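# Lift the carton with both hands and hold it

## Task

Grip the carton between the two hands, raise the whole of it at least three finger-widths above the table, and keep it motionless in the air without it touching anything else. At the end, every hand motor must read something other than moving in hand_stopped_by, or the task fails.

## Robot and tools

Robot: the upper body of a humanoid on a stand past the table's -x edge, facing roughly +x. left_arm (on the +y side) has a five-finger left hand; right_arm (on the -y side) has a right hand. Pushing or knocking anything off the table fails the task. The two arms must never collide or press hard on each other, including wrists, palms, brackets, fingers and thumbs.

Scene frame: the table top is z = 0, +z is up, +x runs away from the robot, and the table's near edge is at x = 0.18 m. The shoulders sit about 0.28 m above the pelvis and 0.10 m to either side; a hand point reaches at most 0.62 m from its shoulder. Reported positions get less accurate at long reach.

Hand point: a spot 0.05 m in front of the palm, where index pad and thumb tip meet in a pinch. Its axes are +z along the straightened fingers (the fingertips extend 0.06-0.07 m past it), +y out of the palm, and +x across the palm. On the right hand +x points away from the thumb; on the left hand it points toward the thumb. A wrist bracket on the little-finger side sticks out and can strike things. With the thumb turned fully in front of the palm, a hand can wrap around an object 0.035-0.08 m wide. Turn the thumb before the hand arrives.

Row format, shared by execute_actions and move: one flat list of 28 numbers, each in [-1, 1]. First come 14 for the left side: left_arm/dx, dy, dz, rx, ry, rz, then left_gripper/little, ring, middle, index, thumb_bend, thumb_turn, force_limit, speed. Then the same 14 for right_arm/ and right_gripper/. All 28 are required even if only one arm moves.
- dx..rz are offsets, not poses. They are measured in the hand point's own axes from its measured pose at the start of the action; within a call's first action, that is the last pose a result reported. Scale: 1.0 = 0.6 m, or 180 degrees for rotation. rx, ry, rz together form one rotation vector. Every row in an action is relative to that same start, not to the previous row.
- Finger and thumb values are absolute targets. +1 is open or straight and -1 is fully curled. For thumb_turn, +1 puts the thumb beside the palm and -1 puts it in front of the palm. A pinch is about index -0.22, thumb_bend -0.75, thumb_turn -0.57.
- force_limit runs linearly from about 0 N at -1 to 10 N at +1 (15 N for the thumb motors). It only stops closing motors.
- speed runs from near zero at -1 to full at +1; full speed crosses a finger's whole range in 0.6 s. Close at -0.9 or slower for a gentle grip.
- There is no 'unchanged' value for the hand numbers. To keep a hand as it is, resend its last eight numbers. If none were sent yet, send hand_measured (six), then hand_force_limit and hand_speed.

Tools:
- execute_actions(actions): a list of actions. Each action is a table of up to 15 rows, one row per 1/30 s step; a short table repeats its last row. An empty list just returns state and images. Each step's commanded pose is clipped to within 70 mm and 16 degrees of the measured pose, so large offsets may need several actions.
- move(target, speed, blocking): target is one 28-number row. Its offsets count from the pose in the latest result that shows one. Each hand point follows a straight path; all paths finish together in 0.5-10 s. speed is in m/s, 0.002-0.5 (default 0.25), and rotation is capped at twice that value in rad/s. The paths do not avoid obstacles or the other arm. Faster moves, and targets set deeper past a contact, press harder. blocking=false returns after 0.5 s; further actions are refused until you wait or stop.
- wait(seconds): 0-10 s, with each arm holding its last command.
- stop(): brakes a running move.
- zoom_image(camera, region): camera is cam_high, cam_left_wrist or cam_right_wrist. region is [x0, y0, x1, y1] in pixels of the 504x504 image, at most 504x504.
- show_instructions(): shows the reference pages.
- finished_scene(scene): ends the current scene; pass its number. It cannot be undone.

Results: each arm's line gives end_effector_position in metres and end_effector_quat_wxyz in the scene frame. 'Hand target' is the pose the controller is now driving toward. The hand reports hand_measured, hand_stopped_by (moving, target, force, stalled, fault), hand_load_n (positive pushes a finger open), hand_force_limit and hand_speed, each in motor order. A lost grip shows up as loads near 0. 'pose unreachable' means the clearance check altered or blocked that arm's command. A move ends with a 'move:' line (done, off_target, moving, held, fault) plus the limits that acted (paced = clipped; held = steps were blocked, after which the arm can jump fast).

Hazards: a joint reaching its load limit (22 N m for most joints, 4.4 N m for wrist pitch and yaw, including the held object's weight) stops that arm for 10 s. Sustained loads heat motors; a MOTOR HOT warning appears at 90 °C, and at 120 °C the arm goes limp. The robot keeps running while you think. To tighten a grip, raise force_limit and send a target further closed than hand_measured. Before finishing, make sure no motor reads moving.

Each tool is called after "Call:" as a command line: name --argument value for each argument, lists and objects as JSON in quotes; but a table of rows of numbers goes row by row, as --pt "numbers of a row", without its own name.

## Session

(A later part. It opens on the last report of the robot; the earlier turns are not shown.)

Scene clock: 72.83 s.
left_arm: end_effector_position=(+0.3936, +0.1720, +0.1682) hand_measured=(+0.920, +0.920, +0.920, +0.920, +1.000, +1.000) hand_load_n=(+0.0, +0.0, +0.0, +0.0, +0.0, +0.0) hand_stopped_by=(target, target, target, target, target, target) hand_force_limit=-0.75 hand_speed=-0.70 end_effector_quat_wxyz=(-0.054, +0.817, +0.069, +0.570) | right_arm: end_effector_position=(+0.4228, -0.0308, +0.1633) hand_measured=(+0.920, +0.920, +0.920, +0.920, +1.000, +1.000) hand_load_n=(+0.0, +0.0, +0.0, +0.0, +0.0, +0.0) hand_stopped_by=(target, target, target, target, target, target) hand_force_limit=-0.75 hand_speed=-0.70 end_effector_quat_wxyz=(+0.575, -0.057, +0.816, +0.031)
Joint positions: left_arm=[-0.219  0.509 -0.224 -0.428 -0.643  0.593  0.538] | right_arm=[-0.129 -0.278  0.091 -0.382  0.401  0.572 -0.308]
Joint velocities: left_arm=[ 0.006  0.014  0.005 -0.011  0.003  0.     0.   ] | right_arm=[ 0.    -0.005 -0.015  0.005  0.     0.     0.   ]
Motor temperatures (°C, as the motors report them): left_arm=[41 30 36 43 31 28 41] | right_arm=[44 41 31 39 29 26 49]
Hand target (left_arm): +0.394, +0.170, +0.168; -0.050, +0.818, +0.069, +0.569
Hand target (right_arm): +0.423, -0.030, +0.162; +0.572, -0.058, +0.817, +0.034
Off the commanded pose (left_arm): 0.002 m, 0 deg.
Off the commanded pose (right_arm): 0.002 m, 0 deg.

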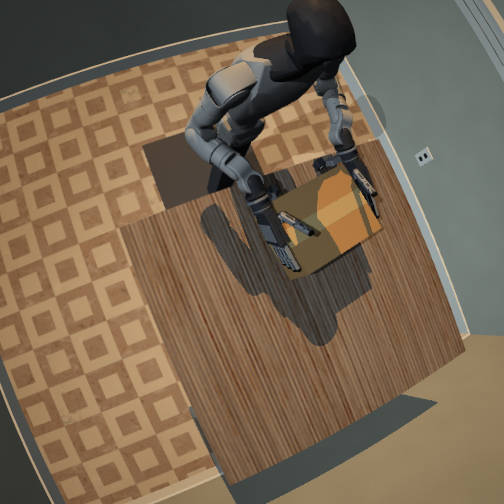

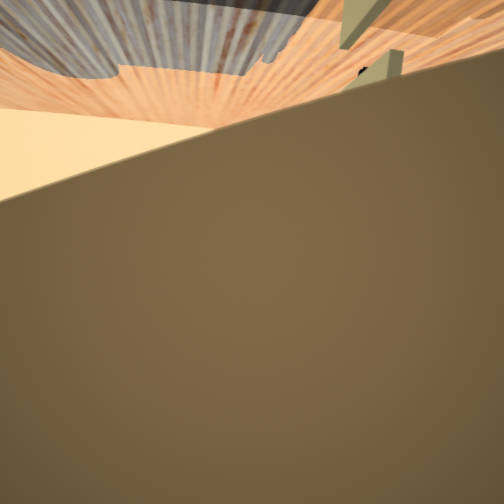

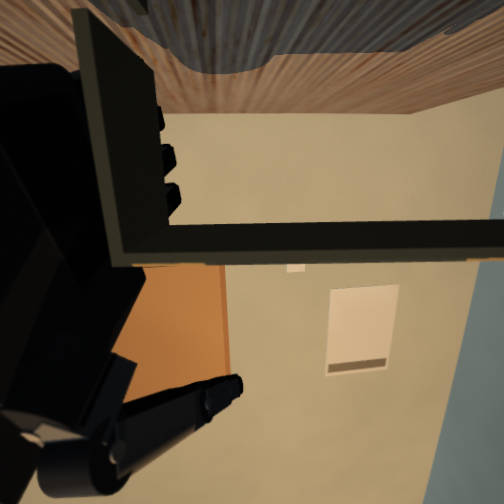

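Call:
execute_actions --actions '[[ [0.001,0.000,0.004,-0.002,0,0,0.92,0.92,0.92,0.92,1,1,-0.75,-0.7, 0,0,0,0,0,0,0.92,0.92,0.92,0.92,1,1,-0.75,-0.7], [0.002,0.002,0.007,-0.003,0,0,0.92,0.92,0.92,0.92,1,1,-0.75,-0.7, 0,0.001,0,0,0,0,0.92,0.92,0.92,0.92,1,1,-0.75,-0.7], [0.002,0.006,0.007,-0.003,0,0,0.92,0.92,0.92,0.92,1,1,-0.75,-0.7, 0,0.003,0,0,0,0,0.92,0.92,0.92,0.92,1,1,-0.75,-0.7], [0.002,0.011,0.006,-0.003,0,0,0.92,0.92,0.92,0.92,1,1,-0.75,-0.7, 0,0.007,0,0,0,0,0.92,0.92,0.92,0.92,1,1,-0.75,-0.7], [0.001,0.021,0.003,-0.009,-0.001,-0.002,0.92,0.92,0.92,0.92,1,1,-0.75,-0.7, 0.001,0.017,-0.002,-0.006,0.001,0.002,0.92,0.92,0.92,0.92,1,1,-0.75,-0.7], [0.000,0.030,0.000,-0.015,-0.002,-0.004,0.92,0.92,0.92,0.92,1,1,-0.75,-0.7, 0.001,0.026,-0.003,-0.012,0.001,0.003,0.92,0.92,0.92,0.92,1,1,-0.75,-0.7], [-0.001,0.040,-0.002,-0.022,-0.002,-0.005,0.92,0.92,0.92,0.92,1,1,-0.75,-0.7, 0.002,0.036,-0.005,-0.018,0.002,0.005,0.92,0.92,0.92,0.92,1,1,-0.75,-0.7], [-0.002,0.050,-0.005,-0.028,-0.003,-0.007,0.92,0.92,0.92,0.92,1,1,-0.75,-0.7, 0.002,0.046,-0.007,-0.024,0.003,0.007,0.92,0.92,0.92,0.92,1,1,-0.75,-0.7], [-0.003,0.060,-0.008,-0.034,-0.004,-0.009,0.92,0.92,0.92,0.92,1,1,-0.75,-0.7, 0.003,0.056,-0.009,-0.030,0.003,0.008,0.92,0.92,0.92,0.92,1,1,-0.75,-0.7], [-0.003,0.069,-0.011,-0.040,-0.005,-0.011,0.92,0.92,0.92,0.92,1,1,-0.75,-0.7, 0.003,0.065,-0.010,-0.035,0.004,0.010,0.92,0.92,0.92,0.92,1,1,-0.75,-0.7], [-0.004,0.079,-0.014,-0.046,-0.006,-0.013,0.92,0.92,0.92,0.92,1,1,-0.75,-0.7, 0.004,0.075,-0.012,-0.041,0.004,0.011,0.92,0.92,0.92,0.92,1,1,-0.75,-0.7], [-0.005,0.089,-0.017,-0.052,-0.007,-0.015,0.92,0.92,0.92,0.92,1,1,-0.75,-0.7, 0.004,0.085,-0.014,-0.047,0.005,0.013,0.92,0.92,0.92,0.92,1,1,-0.75,-0.7], [-0.006,0.099,-0.019,-0.059,-0.007,-0.016,0.92,0.92,0.92,0.92,1,1,-0.75,-0.7, 0.005,0.095,-0.016,-0.053,0.006,0.015,0.92,0.92,0.92,0.92,1,1,-0.75,-0.7], [-0.007,0.108,-0.022,-0.065,-0.008,-0.018,0.92,0.92,0.92,0.92,1,1,-0.75,-0.7, 0.005,0.104,-0.017,-0.059,0.006,0.016,0.92,0.92,0.92,0.92,1,1,-0.75,-0.7], [-0.008,0.118,-0.025,-0.071,-0.009,-0.020,0.7,0.7,0.7,0.7,1,1,-0.75,-0.9, 0.006,0.114,-0.019,-0.065,0.007,0.018,0.7,0.7,0.7,0.7,1,1,-0.75,-0.9] ]]'

Call:
wait --seconds 0.6

Scene clock: 74.27 s.
left_arm: end_effector_position=(+0.3981, +0.1656, +0.1694) hand_measured=(+0.920, +0.920, +0.920, +0.920, +1.000, +1.000) hand_load_n=(+0.0, +0.0, +0.0, +0.0, +0.0, +0.0) hand_stopped_by=(moving, moving, moving, moving, target, target) hand_force_limit=-0.75 hand_speed=-0.90 end_effector_quat_wxyz=(-0.048, +0.816, +0.065, +0.573) | right_arm: end_effector_position=(+0.4222, -0.0272, +0.1631) hand_measured=(+0.920, +0.920, +0.920, +0.920, +1.000, +1.000) hand_load_n=(+0.0, +0.0, +0.0, +0.0, +0.0, +0.0) hand_stopped_by=(moving, moving, moving, moving, target, target) hand_force_limit=-0.75 hand_speed=-0.90 end_effector_quat_wxyz=(+0.576, -0.058, +0.815, +0.032)
Joint positions: left_arm=[-0.245  0.496 -0.242 -0.407 -0.635  0.588  0.536] | right_arm=[-0.132 -0.274  0.105 -0.38   0.398  0.567 -0.317]
Joint velocities: left_arm=[ 0.011  0.014 -0.006  0.005  0.002 -0.049 -0.004] | right_arm=[ 0.009 -0.017  0.009  0.037  0.005 -0.068  0.   ]
Motor temperatures (°C, as the motors report them): left_arm=[41 30 36 42 30 28 40] | right_arm=[44 41 31 38 29 26 47]
Hand target (left_arm): +0.386, +0.104, +0.172; +0.056, +0.823, +0.033, +0.564
Hand target (right_arm): +0.398, +0.031, +0.166; +0.556, -0.094, +0.816, +0.129
Off the commanded pose (left_arm): 0.067 m, 13 deg.
Off the commanded pose (right_arm): 0.066 m, 12 deg.

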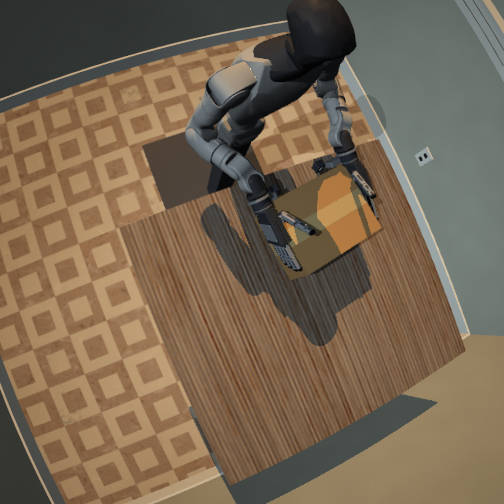

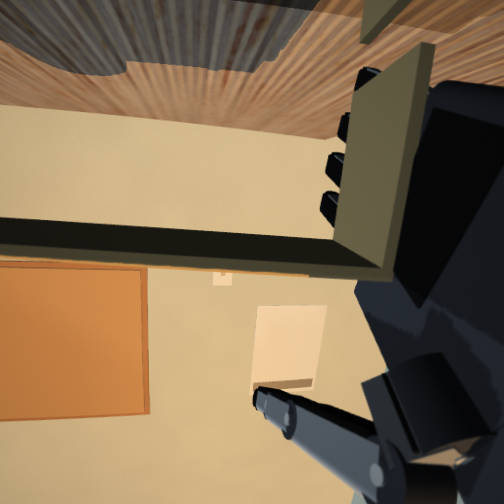

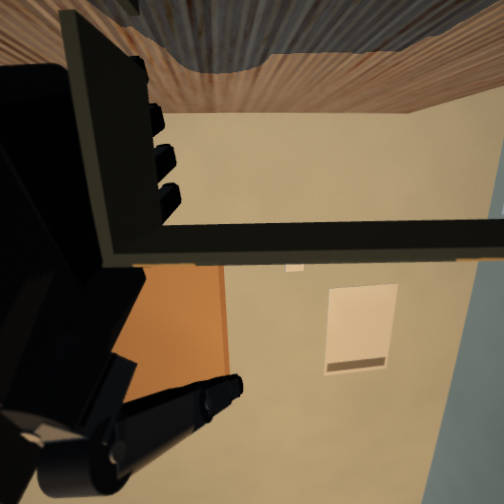

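Scene clock: 74.87 s.
left_arm: end_effector_position=(+0.3980, +0.1657, +0.1695) hand_measured=(+0.838, +0.860, +0.870, +0.854, +1.000, +1.000) hand_load_n=(+2.0, +2.0, +1.0, +1.5, +0.0, +0.0) hand_stopped_by=(force, force, force, force, target, target) hand_force_limit=-0.75 hand_speed=-0.90 end_effector_quat_wxyz=(-0.048, +0.815, +0.066, +0.573) | right_arm: end_effector_position=(+0.4224, -0.0272, +0.1631) hand_measured=(+0.832, +0.866, +0.888, +0.888, +1.000, +1.000) hand_load_n=(+1.0, +2.0, +2.0, +1.5, +0.0, +0.0) hand_stopped_by=(moving, force, force, force, target, target) hand_force_limit=-0.75 hand_speed=-0.90 end_effector_quat_wxyz=(+0.576, -0.058, +0.814, +0.033)
Joint positions: left_arm=[-0.244  0.496 -0.243 -0.407 -0.635  0.584  0.536] | right_arm=[-0.132 -0.275  0.106 -0.377  0.398  0.562 -0.317]
Joint velocities: left_arm=[-0.006 -0.02  -0.003  0.002  0.     0.     0.   ] | right_arm=[ 0.    -0.002  0.005  0.011  0.002  0.    -0.012]
Motor temperatures (°C, as the motors report them): left_arm=[41 30 36 42 30 28 40] | right_arm=[43 41 31 38 29 25 47]
Hand target (left_arm): +0.386, +0.104, +0.172; +0.056, +0.823, +0.033, +0.564
Hand target (right_arm): +0.398, +0.031, +0.166; +0.556, -0.094, +0.816, +0.129
Off the commanded pose (left_arm): 0.067 m, 13 deg.
Off the commanded pose (right_arm): 0.066 m, 12 deg.
wait: 0.60 s; no rest

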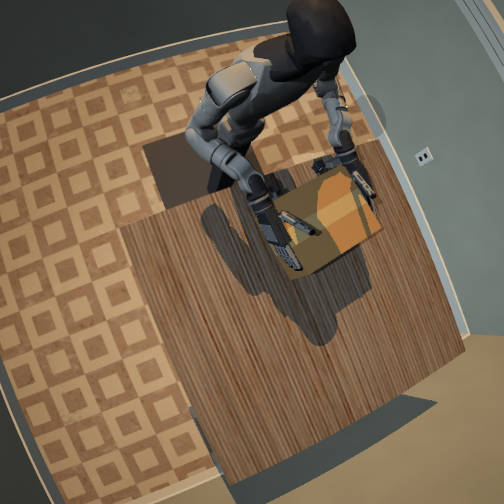

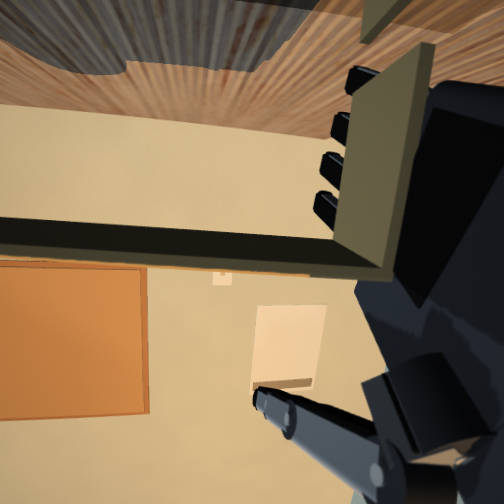

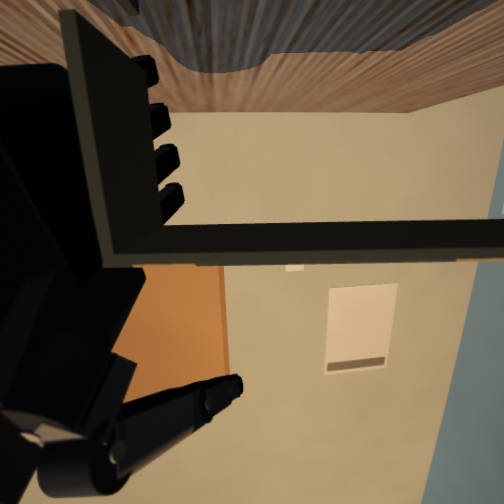

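Call:
execute_actions --actions '[[ [-0.011,0.107,-0.028,-0.0668,-0.010,-0.019,0.7,0.7,0.7,0.7,1,1,-0.75,-0.9, 0.005,0.108,-0.020,-0.0637,0.007,0.018,0.7,0.7,0.7,0.7,1,1,-0.75,-0.9], [-0.009,0.107,-0.028,-0.0669,-0.009,-0.019,0.7,0.7,0.7,0.7,1,1,-0.75,-0.9, 0.003,0.108,-0.020,-0.0638,0.006,0.018,0.7,0.7,0.7,0.7,1,1,-0.75,-0.9], [-0.006,0.107,-0.029,-0.0670,-0.008,-0.019,0.7,0.7,0.7,0.7,1,1,-0.75,-0.9, 0.000,0.108,-0.021,-0.0639,0.005,0.018,0.7,0.7,0.7,0.7,1,1,-0.75,-0.9], [-0.003,0.107,-0.029,-0.0671,-0.007,-0.019,0.7,0.7,0.7,0.7,1,1,-0.75,-0.9, -0.003,0.108,-0.021,-0.0640,0.004,0.018,0.7,0.7,0.7,0.7,1,1,-0.75,-0.9], [0.000,0.107,-0.030,-0.0672,-0.005,-0.019,0.7,0.7,0.7,0.7,1,1,-0.75,-0.9, -0.006,0.108,-0.022,-0.0641,0.002,0.018,0.7,0.7,0.7,0.7,1,1,-0.75,-0.9], [0.003,0.107,-0.031,-0.0673,-0.003,-0.019,0.7,0.7,0.7,0.7,1,1,-0.75,-0.9, -0.009,0.108,-0.023,-0.0642,0.000,0.018,0.7,0.7,0.7,0.7,1,1,-0.75,-0.9], [0.006,0.107,-0.032,-0.0674,-0.001,-0.019,0.7,0.7,0.7,0.7,1,1,-0.75,-0.9, -0.012,0.108,-0.024,-0.0643,-0.002,0.018,0.7,0.7,0.7,0.7,1,1,-0.75,-0.9], [0.008,0.107,-0.034,-0.0675,0.001,-0.019,0.7,0.7,0.7,0.7,1,1,-0.75,-0.9, -0.014,0.108,-0.026,-0.0644,-0.004,0.018,0.7,0.7,0.7,0.7,1,1,-0.75,-0.9], [0.010,0.107,-0.036,-0.0676,0.003,-0.019,0.7,0.7,0.7,0.7,1,1,-0.75,-0.9, -0.016,0.108,-0.028,-0.0645,-0.006,0.018,0.7,0.7,0.7,0.7,1,1,-0.75,-0.9], [0.011,0.107,-0.038,-0.0677,0.005,-0.019,0.7,0.7,0.7,0.7,1,1,-0.75,-0.9, -0.017,0.108,-0.030,-0.0646,-0.008,0.018,0.7,0.7,0.7,0.7,1,1,-0.75,-0.9], [0.012,0.107,-0.040,-0.0677,0.007,-0.019,0.7,0.7,0.7,0.7,1,1,-0.75,-0.9, -0.018,0.108,-0.032,-0.0646,-0.010,0.018,0.7,0.7,0.7,0.7,1,1,-0.75,-0.9], [0.013,0.107,-0.042,-0.0677,0.009,-0.019,0.7,0.7,0.7,0.7,1,1,-0.75,-0.9, -0.019,0.108,-0.034,-0.0646,-0.012,0.018,0.7,0.7,0.7,0.7,1,1,-0.75,-0.9], [0.014,0.107,-0.043,-0.0677,0.011,-0.019,0.7,0.7,0.7,0.7,1,1,-0.75,-0.9, -0.020,0.108,-0.035,-0.0646,-0.014,0.018,0.7,0.7,0.7,0.7,1,1,-0.75,-0.9], [0.015,0.107,-0.045,-0.0677,0.013,-0.019,0.7,0.7,0.7,0.7,1,1,-0.75,-0.9, -0.021,0.108,-0.037,-0.0646,-0.016,0.018,0.7,0.7,0.7,0.7,1,1,-0.75,-0.9] ]]'

Call:
wait --seconds 0.3

Scene clock: 76.47 s.
left_arm: end_effector_position=(+0.3931, +0.1645, +0.1721) hand_measured=(+0.838, +0.860, +0.870, +0.854, +1.000, +1.000) hand_load_n=(+1.0, +1.0, +0.5, +1.5, +0.0, +0.0) hand_stopped_by=(force, force, force, force, target, target) hand_force_limit=-0.75 hand_speed=-0.90 end_effector_quat_wxyz=(-0.051, +0.808, +0.062, +0.583) | right_arm: end_effector_position=(+0.4189, -0.0278, +0.1656) hand_measured=(+0.826, +0.866, +0.888, +0.888, +1.000, +1.000) hand_load_n=(+1.5, +2.0, +2.0, +2.0, +0.0, +0.0) hand_stopped_by=(force, force, force, force, target, target) hand_force_limit=-0.75 hand_speed=-0.90 end_effector_quat_wxyz=(+0.585, -0.058, +0.808, +0.032)
Joint positions: left_arm=[-0.214  0.506 -0.259 -0.425 -0.612  0.543  0.538] | right_arm=[-0.107 -0.279  0.119 -0.384  0.388  0.52  -0.32 ]
Joint velocities: left_arm=[ 0.15   0.049 -0.074 -0.061  0.109 -0.229 -0.01 ] | right_arm=[ 0.166 -0.012  0.078 -0.043 -0.052 -0.268  0.   ]
Motor temperatures (°C, as the motors report them): left_arm=[41 30 36 42 30 28 41] | right_arm=[43 41 31 38 29 25 49]
Hand target (left_arm): +0.383, +0.103, +0.189; +0.054, +0.802, +0.028, +0.594
Hand target (right_arm): +0.395, +0.030, +0.183; +0.586, -0.092, +0.794, +0.132
Off the commanded pose (left_arm): 0.068 m, 13 deg.
Off the commanded pose (right_arm): 0.068 m, 12 deg.

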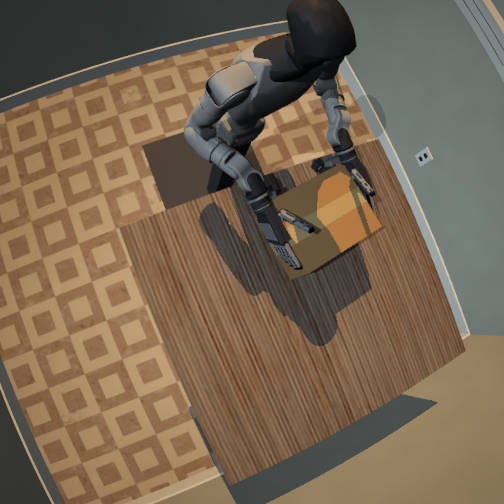

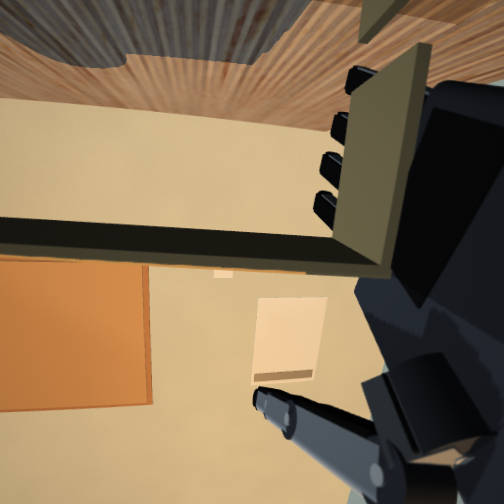

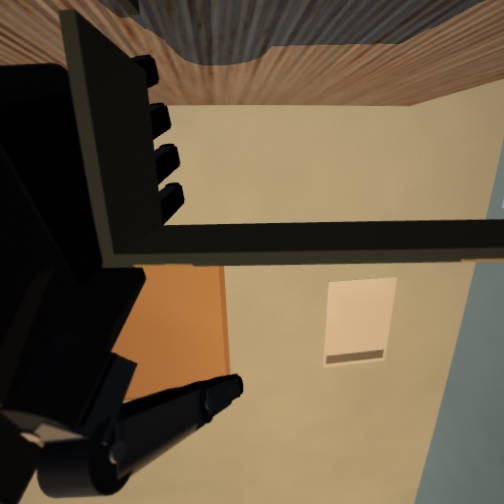

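Scene clock: 76.77 s.
left_arm: end_effector_position=(+0.3920, +0.1642, +0.1729) hand_measured=(+0.838, +0.860, +0.870, +0.854, +1.000, +1.000) hand_load_n=(+0.5, +1.0, +0.5, +1.5, +0.0, +0.0) hand_stopped_by=(force, force, force, force, target, target) hand_force_limit=-0.75 hand_speed=-0.90 end_effector_quat_wxyz=(-0.052, +0.806, +0.062, +0.586) | right_arm: end_effector_position=(+0.4178, -0.0280, +0.1665) hand_measured=(+0.826, +0.866, +0.888, +0.888, +1.000, +1.000) hand_load_n=(+2.0, +2.0, +2.0, +2.0, +0.0, +0.0) hand_stopped_by=(force, force, force, force, target, target) hand_force_limit=-0.75 hand_speed=-0.90 end_effector_quat_wxyz=(+0.588, -0.057, +0.806, +0.032)
Joint positions: left_arm=[-0.206  0.508 -0.263 -0.429 -0.607  0.532  0.537] | right_arm=[-0.1   -0.28   0.122 -0.387  0.385  0.508 -0.32 ]
Joint velocities: left_arm=[ 0.    -0.008 -0.008  0.002 -0.002  0.     0.   ] | right_arm=[ 0.014  0.003 -0.017  0.    -0.003  0.     0.   ]
Motor temperatures (°C, as the motors report them): left_arm=[41 30 36 42 30 28 41] | right_arm=[43 41 31 38 29 25 49]
Hand target (left_arm): +0.383, +0.103, +0.189; +0.054, +0.802, +0.028, +0.594
Hand target (right_arm): +0.395, +0.030, +0.183; +0.586, -0.092, +0.794, +0.132
Off the commanded pose (left_arm): 0.067 m, 13 deg.
Off the commanded pose (right_arm): 0.068 m, 12 deg.
wait: 0.30 s; at rest by 0.17 s

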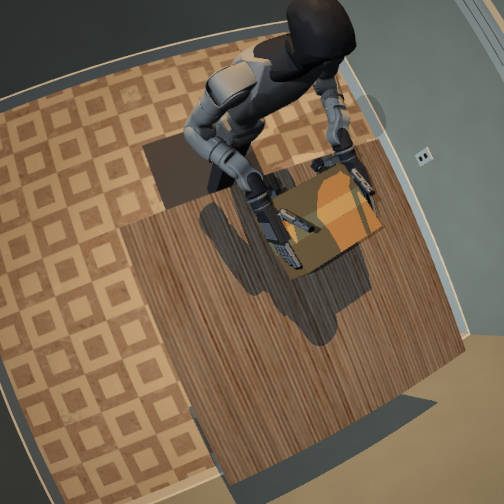

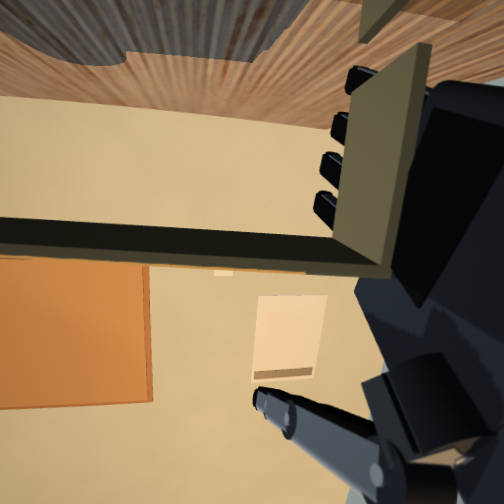

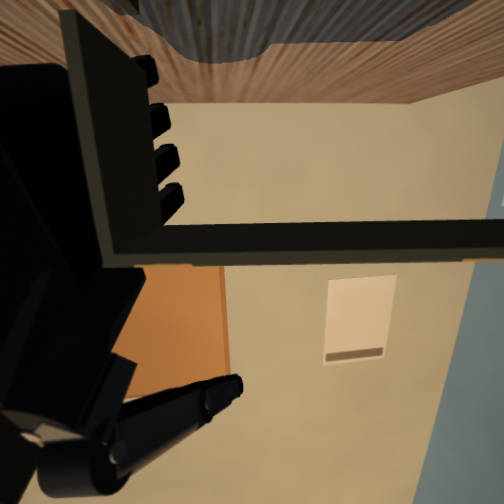

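Call:
execute_actions --actions '[[ [0.0153,0.106,-0.034,-0.0678,0.004,-0.023,0.7,0.7,0.7,0.7,1,1,-0.75,-0.9, -0.0193,0.108,-0.0276,-0.0654,-0.0078,0.0194,0.7,0.7,0.7,0.7,1,1,-0.75,-0.9], [0.0157,0.106,-0.0357,-0.0681,0.005,-0.0229,0.7,0.7,0.7,0.7,1,1,-0.75,-0.9, -0.0197,0.108,-0.028,-0.0653,-0.009,0.0193,0.7,0.7,0.7,0.7,1,1,-0.75,-0.9], [0.0161,0.106,-0.0374,-0.0684,0.0063,-0.0228,0.7,0.7,0.7,0.7,1,1,-0.75,-0.9, -0.0201,0.108,-0.029,-0.0653,-0.0103,0.0192,0.7,0.7,0.7,0.7,1,1,-0.75,-0.9], [0.0165,0.106,-0.039,-0.0686,0.0075,-0.0227,0.7,0.7,0.7,0.7,1,1,-0.75,-0.9, -0.0205,0.108,-0.030,-0.0652,-0.0115,0.0191,0.7,0.7,0.7,0.7,1,1,-0.75,-0.9], [0.0169,0.106,-0.0404,-0.0686,0.0087,-0.0226,0.7,0.7,0.7,0.7,1,1,-0.75,-0.9, -0.0209,0.108,-0.0313,-0.0652,-0.0127,0.019,0.7,0.7,0.7,0.7,1,1,-0.75,-0.9], [0.0173,0.106,-0.0418,-0.0686,0.0099,-0.0225,0.7,0.7,0.7,0.7,1,1,-0.75,-0.9, -0.0213,0.108,-0.0326,-0.0651,-0.0139,0.0189,0.7,0.7,0.7,0.7,1,1,-0.75,-0.9], [0.0177,0.106,-0.0432,-0.0686,0.0111,-0.0224,0.7,0.7,0.7,0.7,1,1,-0.75,-0.9, -0.0217,0.108,-0.034,-0.0651,-0.0151,0.0188,0.7,0.7,0.7,0.7,1,1,-0.75,-0.9], [0.0181,0.106,-0.0446,-0.0686,0.0123,-0.0223,0.7,0.7,0.7,0.7,1,1,-0.75,-0.9, -0.0221,0.108,-0.0353,-0.065,-0.0163,0.0187,0.7,0.7,0.7,0.7,1,1,-0.75,-0.9], [0.0185,0.106,-0.046,-0.0686,0.0135,-0.0222,0.7,0.7,0.7,0.7,1,1,-0.75,-0.9, -0.0225,0.108,-0.0366,-0.065,-0.0175,0.0186,0.7,0.7,0.7,0.7,1,1,-0.75,-0.9], [0.0189,0.106,-0.0474,-0.0686,0.0147,-0.0221,0.7,0.7,0.7,0.7,1,1,-0.75,-0.9, -0.0229,0.108,-0.038,-0.065,-0.0187,0.0185,0.7,0.7,0.7,0.7,1,1,-0.75,-0.9], [0.0192,0.106,-0.0488,-0.0686,0.0159,-0.022,0.7,0.7,0.7,0.7,1,1,-0.75,-0.9, -0.0232,0.108,-0.0394,-0.065,-0.0199,0.0184,0.7,0.7,0.7,0.7,1,1,-0.75,-0.9], [0.0195,0.106,-0.0502,-0.0686,0.0171,-0.0219,0.7,0.7,0.7,0.7,1,1,-0.75,-0.9, -0.0235,0.108,-0.0407,-0.065,-0.0211,0.0183,0.7,0.7,0.7,0.7,1,1,-0.75,-0.9], [0.0198,0.106,-0.0515,-0.0686,0.0182,-0.0218,0.7,0.7,0.7,0.7,1,1,-0.75,-0.9, -0.0238,0.108,-0.042,-0.065,-0.0222,0.0181,0.7,0.7,0.7,0.7,1,1,-0.75,-0.9], [0.020,0.106,-0.0525,-0.0686,0.019,-0.0217,0.7,0.7,0.7,0.7,1,1,-0.75,-0.9, -0.024,0.108,-0.043,-0.065,-0.023,0.018,0.7,0.7,0.7,0.7,1,1,-0.75,-0.9] ]]'

Call:
wait --seconds 0.3

Scene clock: 78.53 s.
left_arm: end_effector_position=(+0.3836, +0.1627, +0.1780) hand_measured=(+0.838, +0.860, +0.870, +0.854, +1.000, +1.000) hand_load_n=(+1.0, +1.5, +1.5, +2.5, +0.0, +0.0) hand_stopped_by=(force, force, force, force, target, target) hand_force_limit=-0.75 hand_speed=-0.90 end_effector_quat_wxyz=(-0.053, +0.793, +0.060, +0.604) | right_arm: end_effector_position=(+0.4106, -0.0291, +0.1720) hand_measured=(+0.826, +0.866, +0.888, +0.888, +1.000, +1.000) hand_load_n=(+2.0, +2.0, +2.0, +2.0, +0.0, +0.0) hand_stopped_by=(force, force, force, force, target, target) hand_force_limit=-0.75 hand_speed=-0.90 end_effector_quat_wxyz=(+0.607, -0.057, +0.792, +0.033)
Joint positions: left_arm=[-0.155  0.526 -0.289 -0.45  -0.572  0.449  0.537] | right_arm=[-0.052 -0.293  0.149 -0.393  0.367  0.415 -0.323]
Joint velocities: left_arm=[ 0.094  0.035 -0.061 -0.035  0.064 -0.169  0.016] | right_arm=[ 0.098 -0.031  0.061 -0.028 -0.028 -0.185 -0.026]
Motor temperatures (°C, as the motors report them): left_arm=[41 30 36 43 30 28 42] | right_arm=[43 41 32 38 29 25 50]
Hand target (left_arm): +0.373, +0.101, +0.195; +0.053, +0.787, +0.024, +0.614
Hand target (right_arm): +0.387, +0.028, +0.189; +0.606, -0.093, +0.779, +0.132
Off the commanded pose (left_arm): 0.068 m, 13 deg.
Off the commanded pose (right_arm): 0.068 m, 12 deg.

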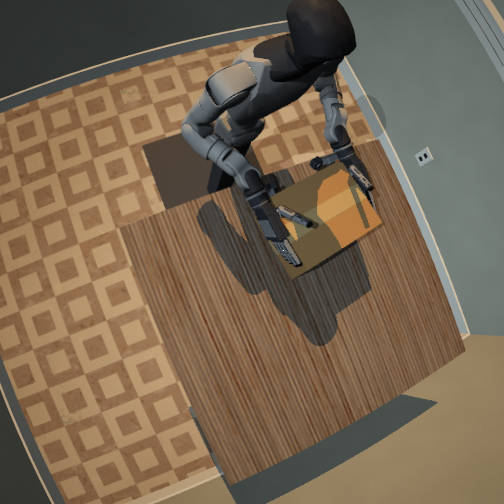

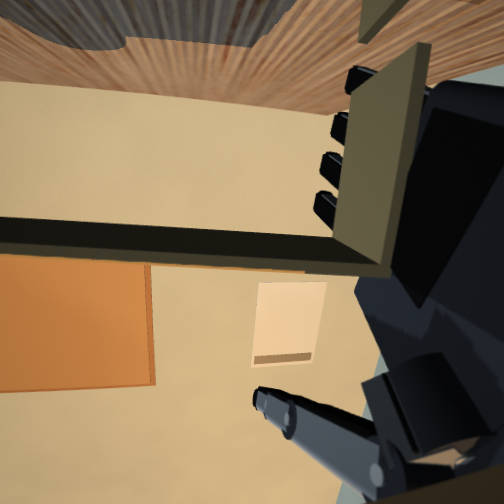

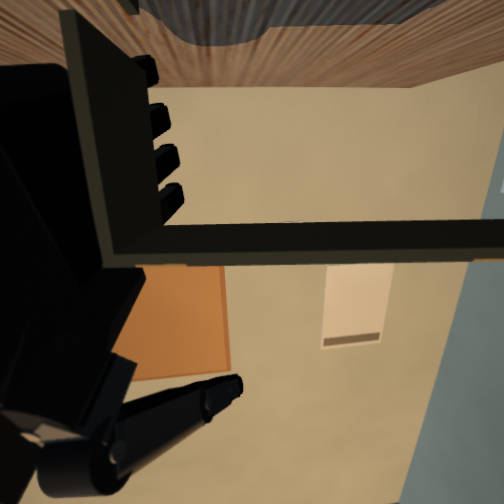

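Scene clock: 78.83 s.
left_arm: end_effector_position=(+0.3828, +0.1626, +0.1785) hand_measured=(+0.838, +0.860, +0.870, +0.854, +1.000, +1.000) hand_load_n=(+1.0, +1.5, +1.0, +2.5, +0.0, +0.0) hand_stopped_by=(force, force, force, force, target, target) hand_force_limit=-0.75 hand_speed=-0.90 end_effector_quat_wxyz=(-0.053, +0.792, +0.059, +0.605) | right_arm: end_effector_position=(+0.4098, -0.0292, +0.1725) hand_measured=(+0.826, +0.866, +0.888, +0.888, +1.000, +1.000) hand_load_n=(+2.0, +2.0, +2.0, +2.0, +0.0, +0.0) hand_stopped_by=(force, force, force, force, target, target) hand_force_limit=-0.75 hand_speed=-0.90 end_effector_quat_wxyz=(+0.608, -0.057, +0.791, +0.033)
Joint positions: left_arm=[-0.151  0.529 -0.292 -0.453 -0.571  0.441  0.539] | right_arm=[-0.048 -0.295  0.153 -0.394  0.367  0.406 -0.325]
Joint velocities: left_arm=[ 0.    -0.002  0.021 -0.002 -0.012  0.     0.   ] | right_arm=[ 0.     0.015  0.015 -0.005  0.008  0.     0.   ]
Motor temperatures (°C, as the motors report them): left_arm=[40 30 36 43 30 28 42] | right_arm=[43 41 32 38 29 25 51]
Hand target (left_arm): +0.373, +0.101, +0.195; +0.053, +0.787, +0.024, +0.614
Hand target (right_arm): +0.387, +0.028, +0.189; +0.606, -0.093, +0.779, +0.132
Off the commanded pose (left_arm): 0.068 m, 13 deg.
Off the commanded pose (right_arm): 0.068 m, 12 deg.
wait: 0.30 s; at rest by 0.17 s

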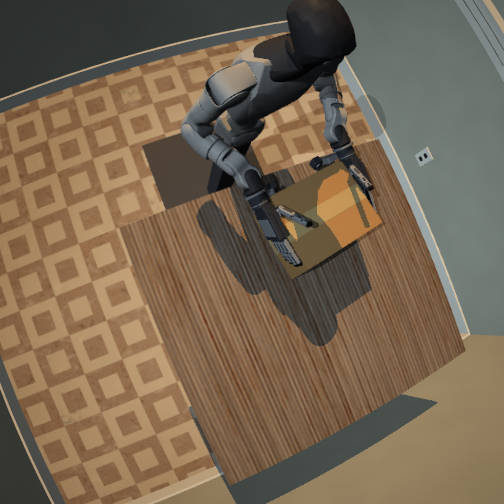

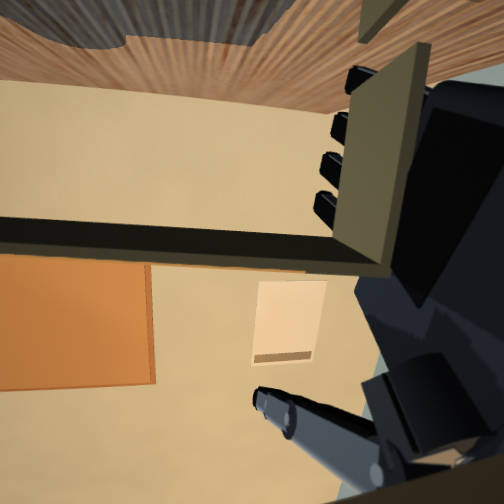

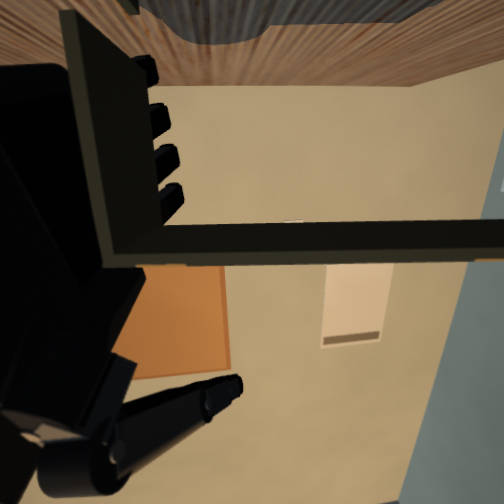

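Call:
execute_actions --actions '[[ [0.0185,0.106,-0.0337,-0.0672,0.0036,-0.0236,0.7,0.7,0.7,0.7,1,1,-0.75,-0.9, -0.0208,0.108,-0.026,-0.0641,-0.0066,0.0198,0.7,0.7,0.7,0.7,1,1,-0.75,-0.9], [0.0192,0.106,-0.0336,-0.0671,0.0031,-0.0233,0.7,0.7,0.7,0.7,1,1,-0.75,-0.9, -0.0215,0.108,-0.0259,-0.0638,-0.0061,0.0196,0.7,0.7,0.7,0.7,1,1,-0.75,-0.9], [0.0202,0.106,-0.0335,-0.0670,0.0025,-0.023,0.7,0.7,0.7,0.7,1,1,-0.75,-0.9, -0.0225,0.108,-0.0258,-0.0635,-0.0055,0.0194,0.7,0.7,0.7,0.7,1,1,-0.75,-0.9], [0.0214,0.106,-0.0334,-0.0669,0.0019,-0.0227,0.7,0.7,0.7,0.7,1,1,-0.75,-0.9, -0.0237,0.108,-0.0257,-0.0633,-0.0049,0.0192,0.7,0.7,0.7,0.7,1,1,-0.75,-0.9], [0.0228,0.106,-0.0333,-0.0668,0.0013,-0.0224,0.7,0.7,0.7,0.7,1,1,-0.75,-0.9, -0.0251,0.108,-0.0256,-0.0631,-0.0043,0.019,0.7,0.7,0.7,0.7,1,1,-0.75,-0.9], [0.0243,0.106,-0.0331,-0.0668,0.0007,-0.0222,0.7,0.7,0.7,0.7,1,1,-0.75,-0.9, -0.0266,0.108,-0.0254,-0.063,-0.0037,0.0188,0.7,0.7,0.7,0.7,1,1,-0.75,-0.9], [0.0258,0.106,-0.033,-0.0668,0.0001,-0.022,0.7,0.7,0.7,0.7,1,1,-0.75,-0.9, -0.0281,0.108,-0.0253,-0.063,-0.0031,0.0186,0.7,0.7,0.7,0.7,1,1,-0.75,-0.9], [0.0273,0.106,-0.0328,-0.0668,-0.0005,-0.022,0.7,0.7,0.7,0.7,1,1,-0.75,-0.9, -0.0296,0.108,-0.0251,-0.063,-0.0025,0.0185,0.7,0.7,0.7,0.7,1,1,-0.75,-0.9], [0.0288,0.106,-0.0327,-0.0668,-0.0011,-0.022,0.7,0.7,0.7,0.7,1,1,-0.75,-0.9, -0.0311,0.108,-0.025,-0.063,-0.0019,0.0185,0.7,0.7,0.7,0.7,1,1,-0.75,-0.9], [0.0303,0.106,-0.0325,-0.0668,-0.0017,-0.022,0.7,0.7,0.7,0.7,1,1,-0.75,-0.9, -0.0326,0.108,-0.0248,-0.063,-0.0013,0.0185,0.7,0.7,0.7,0.7,1,1,-0.75,-0.9], [0.0318,0.106,-0.0324,-0.0668,-0.0023,-0.022,0.7,0.7,0.7,0.7,1,1,-0.75,-0.9, -0.0341,0.108,-0.0247,-0.063,-0.0007,0.0185,0.7,0.7,0.7,0.7,1,1,-0.75,-0.9], [0.0333,0.106,-0.0323,-0.0668,-0.0029,-0.022,0.7,0.7,0.7,0.7,1,1,-0.75,-0.9, -0.0356,0.108,-0.0246,-0.063,-0.0001,0.0185,0.7,0.7,0.7,0.7,1,1,-0.75,-0.9], [0.0348,0.106,-0.0321,-0.0668,-0.0035,-0.022,0.7,0.7,0.7,0.7,1,1,-0.75,-0.9, -0.0371,0.108,-0.0244,-0.063,0.0005,0.0185,0.7,0.7,0.7,0.7,1,1,-0.75,-0.9], [0.036,0.106,-0.032,-0.0668,-0.004,-0.022,0.7,0.7,0.7,0.7,1,1,-0.75,-0.9, -0.0384,0.108,-0.0243,-0.063,0.001,0.0185,0.7,0.7,0.7,0.7,1,1,-0.75,-0.9] ]]'

Call:
wait --seconds 0.3

Scene clock: 81.20 s.
left_arm: end_effector_position=(+0.3830, +0.1619, +0.1905) hand_measured=(+0.838, +0.860, +0.870, +0.854, +1.000, +1.000) hand_load_n=(+1.5, +1.0, +0.0, +0.0, +0.0, +0.0) hand_stopped_by=(force, force, force, force, target, target) hand_force_limit=-0.75 hand_speed=-0.90 end_effector_quat_wxyz=(-0.047, +0.795, +0.062, +0.602) | right_arm: end_effector_position=(+0.4067, -0.0300, +0.1650) hand_measured=(+0.826, +0.866, +0.888, +0.888, +1.000, +1.000) hand_load_n=(+0.0, +0.0, +0.5, +3.5, +0.0, +0.0) hand_stopped_by=(force, force, force, force, target, target) hand_force_limit=-0.75 hand_speed=-0.90 end_effector_quat_wxyz=(+0.583, -0.065, +0.810, +0.021)
Joint positions: left_arm=[-0.174  0.555 -0.27  -0.516 -0.648  0.513  0.58 ] | right_arm=[-0.055 -0.319  0.151 -0.453  0.405  0.529 -0.368]
Joint velocities: left_arm=[-0.426  0.041  0.192 -0.35  -0.063 -0.054  0.   ] | right_arm=[-0.044 -0.075 -0.103 -0.092  0.089  0.164 -0.063]
Motor temperatures (°C, as the motors report them): left_arm=[40 30 37 43 30 28 44] | right_arm=[43 41 32 39 29 25 53]
Hand target (left_arm): +0.374, +0.102, +0.206; +0.051, +0.794, +0.022, +0.605
Hand target (right_arm): +0.388, +0.028, +0.197; +0.597, -0.098, +0.786, +0.128
Off the commanded pose (left_arm): 0.066 m, 12 deg.
Off the commanded pose (right_arm): 0.073 m, 13 deg; position clipped at the last step of the last action.

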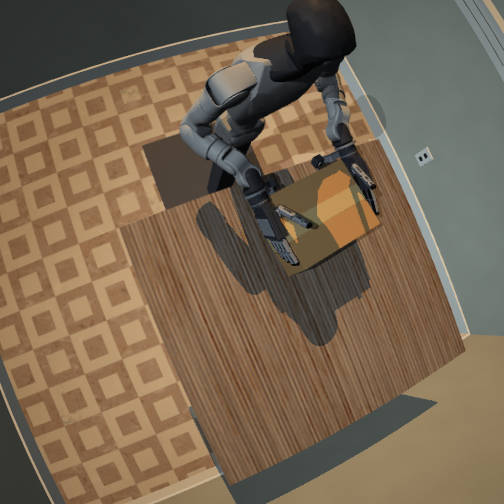

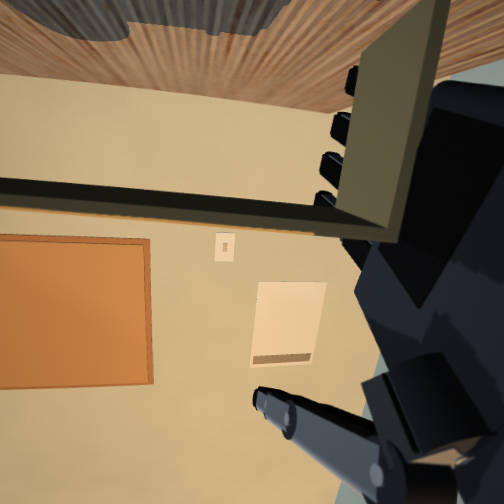

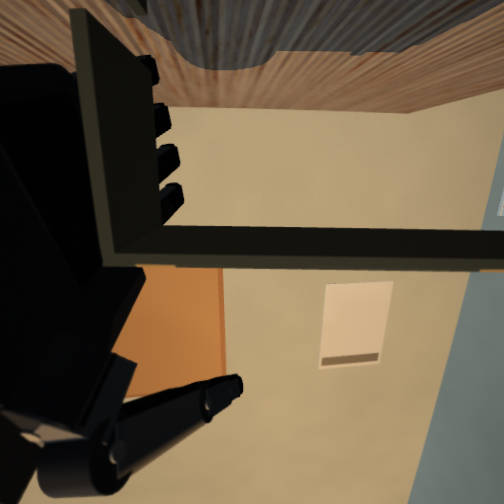

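Scene clock: 81.50 s.
left_arm: end_effector_position=(+0.3869, +0.1609, +0.2061) hand_measured=(+0.838, +0.860, +0.870, +0.854, +1.000, +1.000) hand_load_n=(+0.0, +1.0, +1.0, +0.0, +0.0, +0.0) hand_stopped_by=(force, force, force, force, target, target) hand_force_limit=-0.75 hand_speed=-0.90 end_effector_quat_wxyz=(-0.047, +0.783, +0.064, +0.617) | right_arm: end_effector_position=(+0.4107, -0.0302, +0.1775) hand_measured=(+0.828, +0.866, +0.888, +0.888, +1.000, +1.000) hand_load_n=(+4.5, +3.0, +1.5, +0.5, +0.0, +0.0) hand_stopped_by=(force, force, force, force, target, target) hand_force_limit=-0.75 hand_speed=-0.90 end_effector_quat_wxyz=(+0.596, -0.059, +0.800, +0.026)
Joint positions: left_arm=[-0.2    0.555 -0.267 -0.538 -0.651  0.518  0.599] | right_arm=[-0.069 -0.321  0.139 -0.466  0.417  0.523 -0.37 ]
Joint velocities: left_arm=[ 0.     0.003 -0.005 -0.006  0.     0.     0.   ] | right_arm=[-0.003 -0.006  0.014  0.005 -0.002  0.     0.   ]
Motor temperatures (°C, as the motors report them): left_arm=[40 30 37 43 30 28 44] | right_arm=[43 41 32 39 29 25 53]
Hand target (left_arm): +0.374, +0.102, +0.206; +0.051, +0.794, +0.022, +0.605
Hand target (right_arm): +0.388, +0.028, +0.197; +0.597, -0.098, +0.786, +0.128
Off the commanded pose (left_arm): 0.064 m, 12 deg.
Off the commanded pose (right_arm): 0.070 m, 12 deg; position clipped at the last step of the last action.
wait: 0.30 s; no rest

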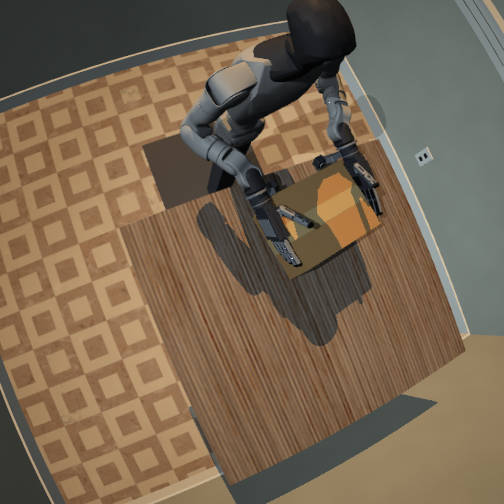

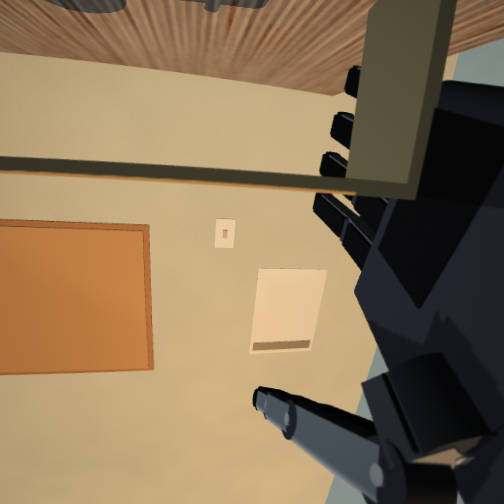

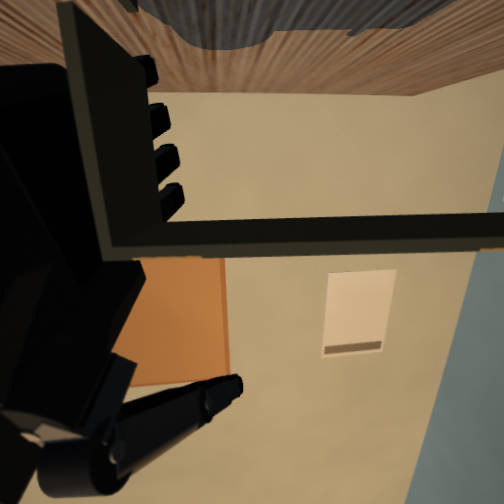

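Call:
execute_actions --actions '[[ [-0.010,0.102,-0.035,-0.063,-0.011,-0.02,0.7,0.7,0.7,0.7,1,1,-0.75,-0.9, -0.019,0.105,-0.028,-0.065,-0.003,0.02,0.7,0.7,0.7,0.7,1,1,-0.75,-0.9], [-0.010,0.100,-0.034,-0.062,-0.011,-0.02,0.7,0.7,0.7,0.7,1,1,-0.75,-0.9, -0.012,0.103,-0.026,-0.064,0.000,0.02,0.7,0.7,0.7,0.7,1,1,-0.75,-0.9], [-0.010,0.098,-0.033,-0.061,-0.011,-0.019,0.7,0.7,0.7,0.7,1,1,-0.75,-0.9, -0.005,0.101,-0.023,-0.062,0.004,0.019,0.7,0.7,0.7,0.7,1,1,-0.75,-0.9], [-0.010,0.095,-0.032,-0.059,-0.011,-0.019,0.7,0.7,0.7,0.7,1,1,-0.75,-0.9, 0.002,0.098,-0.020,-0.060,0.008,0.019,0.7,0.7,0.7,0.7,1,1,-0.75,-0.9], [-0.010,0.091,-0.031,-0.056,-0.011,-0.018,0.7,0.7,0.7,0.7,1,1,-0.75,-0.9, 0.009,0.094,-0.017,-0.058,0.012,0.018,0.7,0.7,0.7,0.7,1,1,-0.75,-0.9], [-0.010,0.085,-0.029,-0.052,-0.011,-0.017,0.7,0.7,0.7,0.7,1,1,-0.75,-0.9, 0.015,0.088,-0.014,-0.054,0.015,0.017,0.7,0.7,0.7,0.7,1,1,-0.75,-0.9], [-0.010,0.077,-0.026,-0.047,-0.011,-0.015,0.7,0.7,0.7,0.7,1,1,-0.75,-0.9, 0.020,0.080,-0.011,-0.049,0.017,0.016,0.7,0.7,0.7,0.7,1,1,-0.75,-0.9], [-0.010,0.067,-0.023,-0.041,-0.011,-0.013,0.92,0.92,0.92,0.92,1,1,-0.75,-0.7, 0.022,0.070,-0.008,-0.043,0.018,0.014,0.92,0.92,0.92,0.92,1,1,-0.75,-0.7], [-0.010,0.056,-0.019,-0.034,-0.011,-0.011,0.92,0.92,0.92,0.92,1,1,-0.75,-0.7, 0.023,0.058,-0.005,-0.036,0.018,0.012,0.92,0.92,0.92,0.92,1,1,-0.75,-0.7], [-0.010,0.044,-0.015,-0.027,-0.011,-0.009,0.92,0.92,0.92,0.92,1,1,-0.75,-0.7, 0.023,0.046,-0.003,-0.028,0.017,0.010,0.92,0.92,0.92,0.92,1,1,-0.75,-0.7], [-0.010,0.032,-0.011,-0.020,-0.011,-0.006,0.92,0.92,0.92,0.92,1,1,-0.75,-0.7, 0.023,0.034,0.000,-0.021,0.017,0.008,0.92,0.92,0.92,0.92,1,1,-0.75,-0.7], [-0.010,0.020,-0.007,-0.012,-0.011,-0.004,0.92,0.92,0.92,0.92,1,1,-0.75,-0.7, 0.023,0.022,0.002,-0.014,0.016,0.006,0.92,0.92,0.92,0.92,1,1,-0.75,-0.7], [-0.010,0.008,-0.003,-0.005,-0.011,-0.001,0.92,0.92,0.92,0.92,1,1,-0.75,-0.7, 0.023,0.010,0.005,-0.007,0.016,0.004,0.92,0.92,0.92,0.92,1,1,-0.75,-0.7], [-0.010,-0.004,0.000,0.000,-0.011,0.0,0.92,0.92,0.92,0.92,1,1,-0.75,-0.7, 0.023,-0.002,0.007,-0.002,0.016,0.002,0.92,0.92,0.92,0.92,1,1,-0.75,-0.7], [-0.010,-0.014,0.002,0.002,-0.011,0.0,0.92,0.92,0.92,0.92,1,1,-0.75,-0.7, 0.023,-0.010,0.008,-0.002,0.016,0.002,0.92,0.92,0.92,0.92,1,1,-0.75,-0.7] ]]'

Call:
wait --seconds 0.3

Scene clock: 83.83 s.
left_arm: end_effector_position=(+0.3845, +0.1620, +0.2004) hand_measured=(+0.918, +0.920, +0.920, +0.920, +1.000, +1.000) hand_load_n=(+0.0, +0.0, +0.0, +0.0, +0.0, +0.0) hand_stopped_by=(moving, moving, moving, moving, target, target) hand_force_limit=-0.75 hand_speed=-0.70 end_effector_quat_wxyz=(-0.051, +0.791, +0.065, +0.606) | right_arm: end_effector_position=(+0.4111, -0.0299, +0.1675) hand_measured=(+0.908, +0.920, +0.920, +0.920, +1.000, +1.000) hand_load_n=(+0.0, +0.0, +0.0, +0.0, +0.0, +0.0) hand_stopped_by=(moving, moving, target, target, target, target) hand_force_limit=-0.75 hand_speed=-0.70 end_effector_quat_wxyz=(+0.582, -0.058, +0.811, +0.029)
Joint positions: left_arm=[-0.195  0.562 -0.265 -0.551 -0.674  0.547  0.622] | right_arm=[-0.077 -0.324  0.142 -0.439  0.441  0.532 -0.372]
Joint velocities: left_arm=[-0.005  0.063  0.17   0.023 -0.236  0.029 -0.189] | right_arm=[-0.043 -0.066 -0.091  0.003  0.035  0.013  0.103]
Motor temperatures (°C, as the motors report them): left_arm=[41 30 37 44 30 28 45] | right_arm=[43 41 32 40 29 27 55]
Hand target (left_arm): +0.385, +0.169, +0.201; -0.049, +0.792, +0.067, +0.604
Hand target (right_arm): +0.412, -0.036, +0.164; +0.576, -0.059, +0.815, +0.029
Off the commanded pose (left_arm): 0.007 m, 0 deg.
Off the commanded pose (right_arm): 0.008 m, 1 deg.

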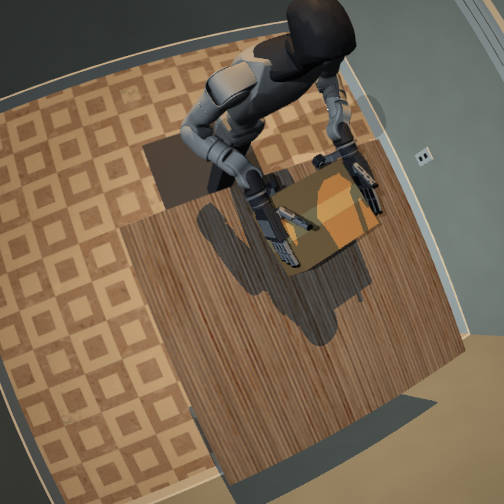

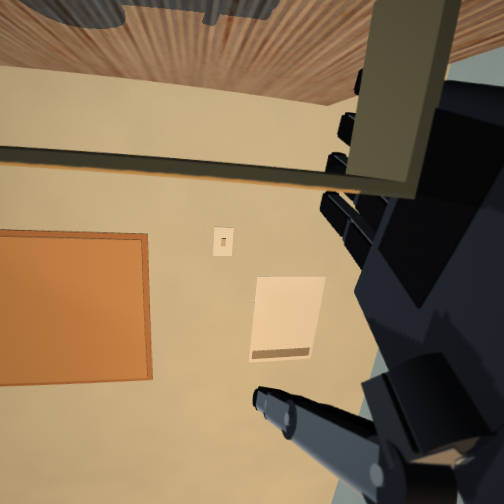

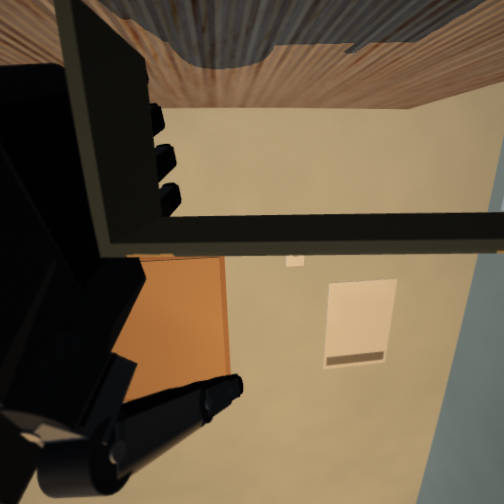

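Scene clock: 84.13 s.
left_arm: end_effector_position=(+0.3857, +0.1691, +0.2018) hand_measured=(+0.920, +0.920, +0.920, +0.920, +1.000, +1.000) hand_load_n=(+0.0, +0.0, +0.0, +0.0, +0.0, +0.0) hand_stopped_by=(target, target, target, target, target, target) hand_force_limit=-0.75 hand_speed=-0.70 end_effector_quat_wxyz=(-0.052, +0.791, +0.066, +0.606) | right_arm: end_effector_position=(+0.4122, -0.0350, +0.1658) hand_measured=(+0.920, +0.920, +0.920, +0.920, +1.000, +1.000) hand_load_n=(+0.0, +0.0, +0.0, +0.0, +0.0, +0.0) hand_stopped_by=(target, target, target, target, target, target) hand_force_limit=-0.75 hand_speed=-0.70 end_effector_quat_wxyz=(+0.579, -0.060, +0.813, +0.029)
Joint positions: left_arm=[-0.194  0.579 -0.238 -0.543 -0.691  0.545  0.601] | right_arm=[-0.074 -0.339  0.123 -0.431  0.454  0.533 -0.353]
Joint velocities: left_arm=[ 0.     0.008  0.    -0.008  0.021  0.     0.   ] | right_arm=[ 0.002  0.002 -0.014 -0.006  0.011  0.     0.   ]
Motor temperatures (°C, as the motors report them): left_arm=[41 30 37 44 30 28 44] | right_arm=[43 41 32 40 29 27 54]
Hand target (left_arm): +0.385, +0.169, +0.201; -0.049, +0.792, +0.067, +0.604
Hand target (right_arm): +0.412, -0.036, +0.164; +0.576, -0.059, +0.815, +0.029
Off the commanded pose (left_arm): 0.002 m, 0 deg.
Off the commanded pose (right_arm): 0.003 m, 0 deg.
wait: 0.30 s; no rest

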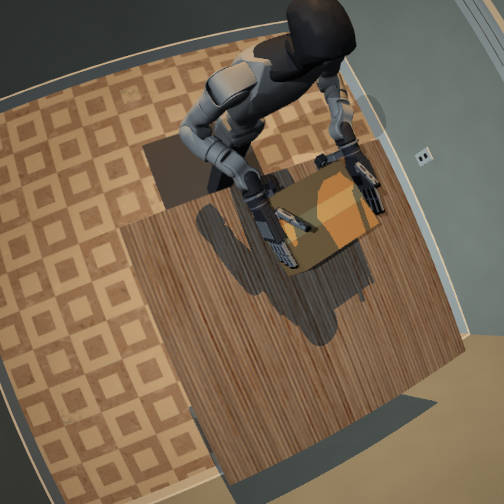

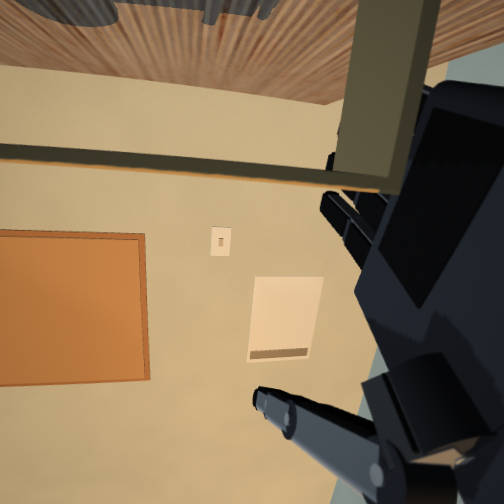

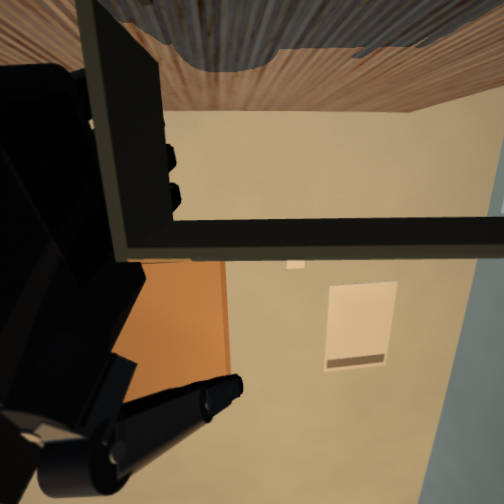

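Call:
move --target '[-0.041,-0.0015,0.011,-0.001,-0.028,0,0.92,0.92,0.92,0.92,1,1,-0.75,-0.7, 0.016,0,0.004,-0.001,0.003,0.001,0.92,0.92,0.92,0.92,1,1,-0.75,-0.7]' --speed 0.1

Scene clock: 85.37 s.
left_arm: end_effector_position=(+0.3853, +0.1720, +0.1770) hand_measured=(+0.920, +0.920, +0.920, +0.920, +1.000, +1.000) hand_load_n=(+0.0, +0.0, +0.0, +0.0, +0.0, +0.0) hand_stopped_by=(target, target, target, target, target, target) hand_force_limit=-0.75 hand_speed=-0.70 end_effector_quat_wxyz=(-0.051, +0.816, +0.068, +0.572) | right_arm: end_effector_position=(+0.4123, -0.0349, +0.1631) hand_measured=(+0.920, +0.920, +0.920, +0.920, +1.000, +1.000) hand_load_n=(+0.0, +0.0, +0.0, +0.0, +0.0, +0.0) hand_stopped_by=(target, target, target, target, target, target) hand_force_limit=-0.75 hand_speed=-0.70 end_effector_quat_wxyz=(+0.582, -0.057, +0.810, +0.036)
Joint positions: left_arm=[-0.197  0.577 -0.238 -0.495 -0.724  0.583  0.597] | right_arm=[-0.068 -0.339  0.132 -0.397  0.453  0.481 -0.339]
Joint velocities: left_arm=[-0.006 -0.009 -0.009  0.006 -0.015  0.     0.   ] | right_arm=[ 0.002  0.     0.008 -0.002 -0.015 -0.003  0.   ]
Motor temperatures (°C, as the motors report them): left_arm=[40 30 36 43 30 28 43] | right_arm=[43 41 32 39 28 26 52]
Hand target (left_arm): +0.385, +0.171, +0.176; -0.047, +0.817, +0.068, +0.571
Hand target (right_arm): +0.412, -0.036, +0.156; +0.575, -0.059, +0.816, +0.031
Off the commanded pose (left_arm): 0.002 m, 0 deg.
Off the commanded pose (right_arm): 0.007 m, 1 deg.
move: off_target (right_arm)

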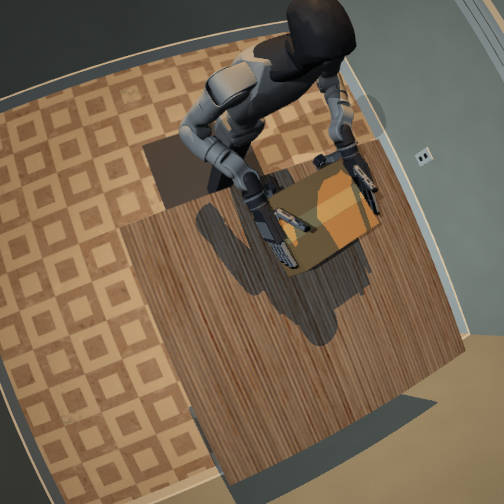

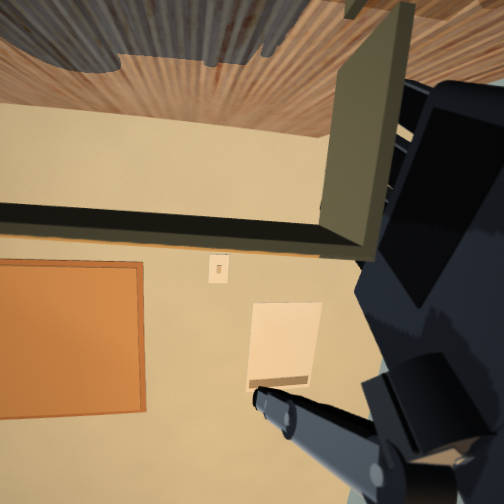

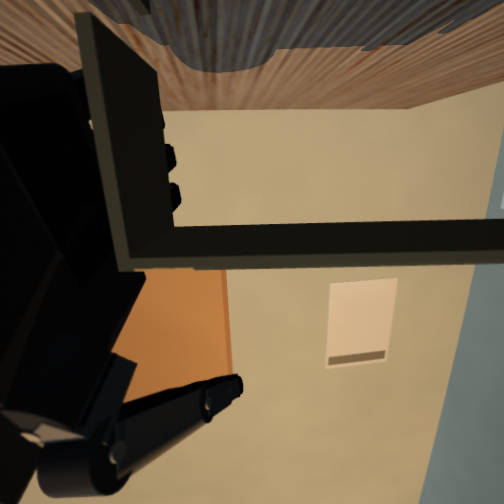

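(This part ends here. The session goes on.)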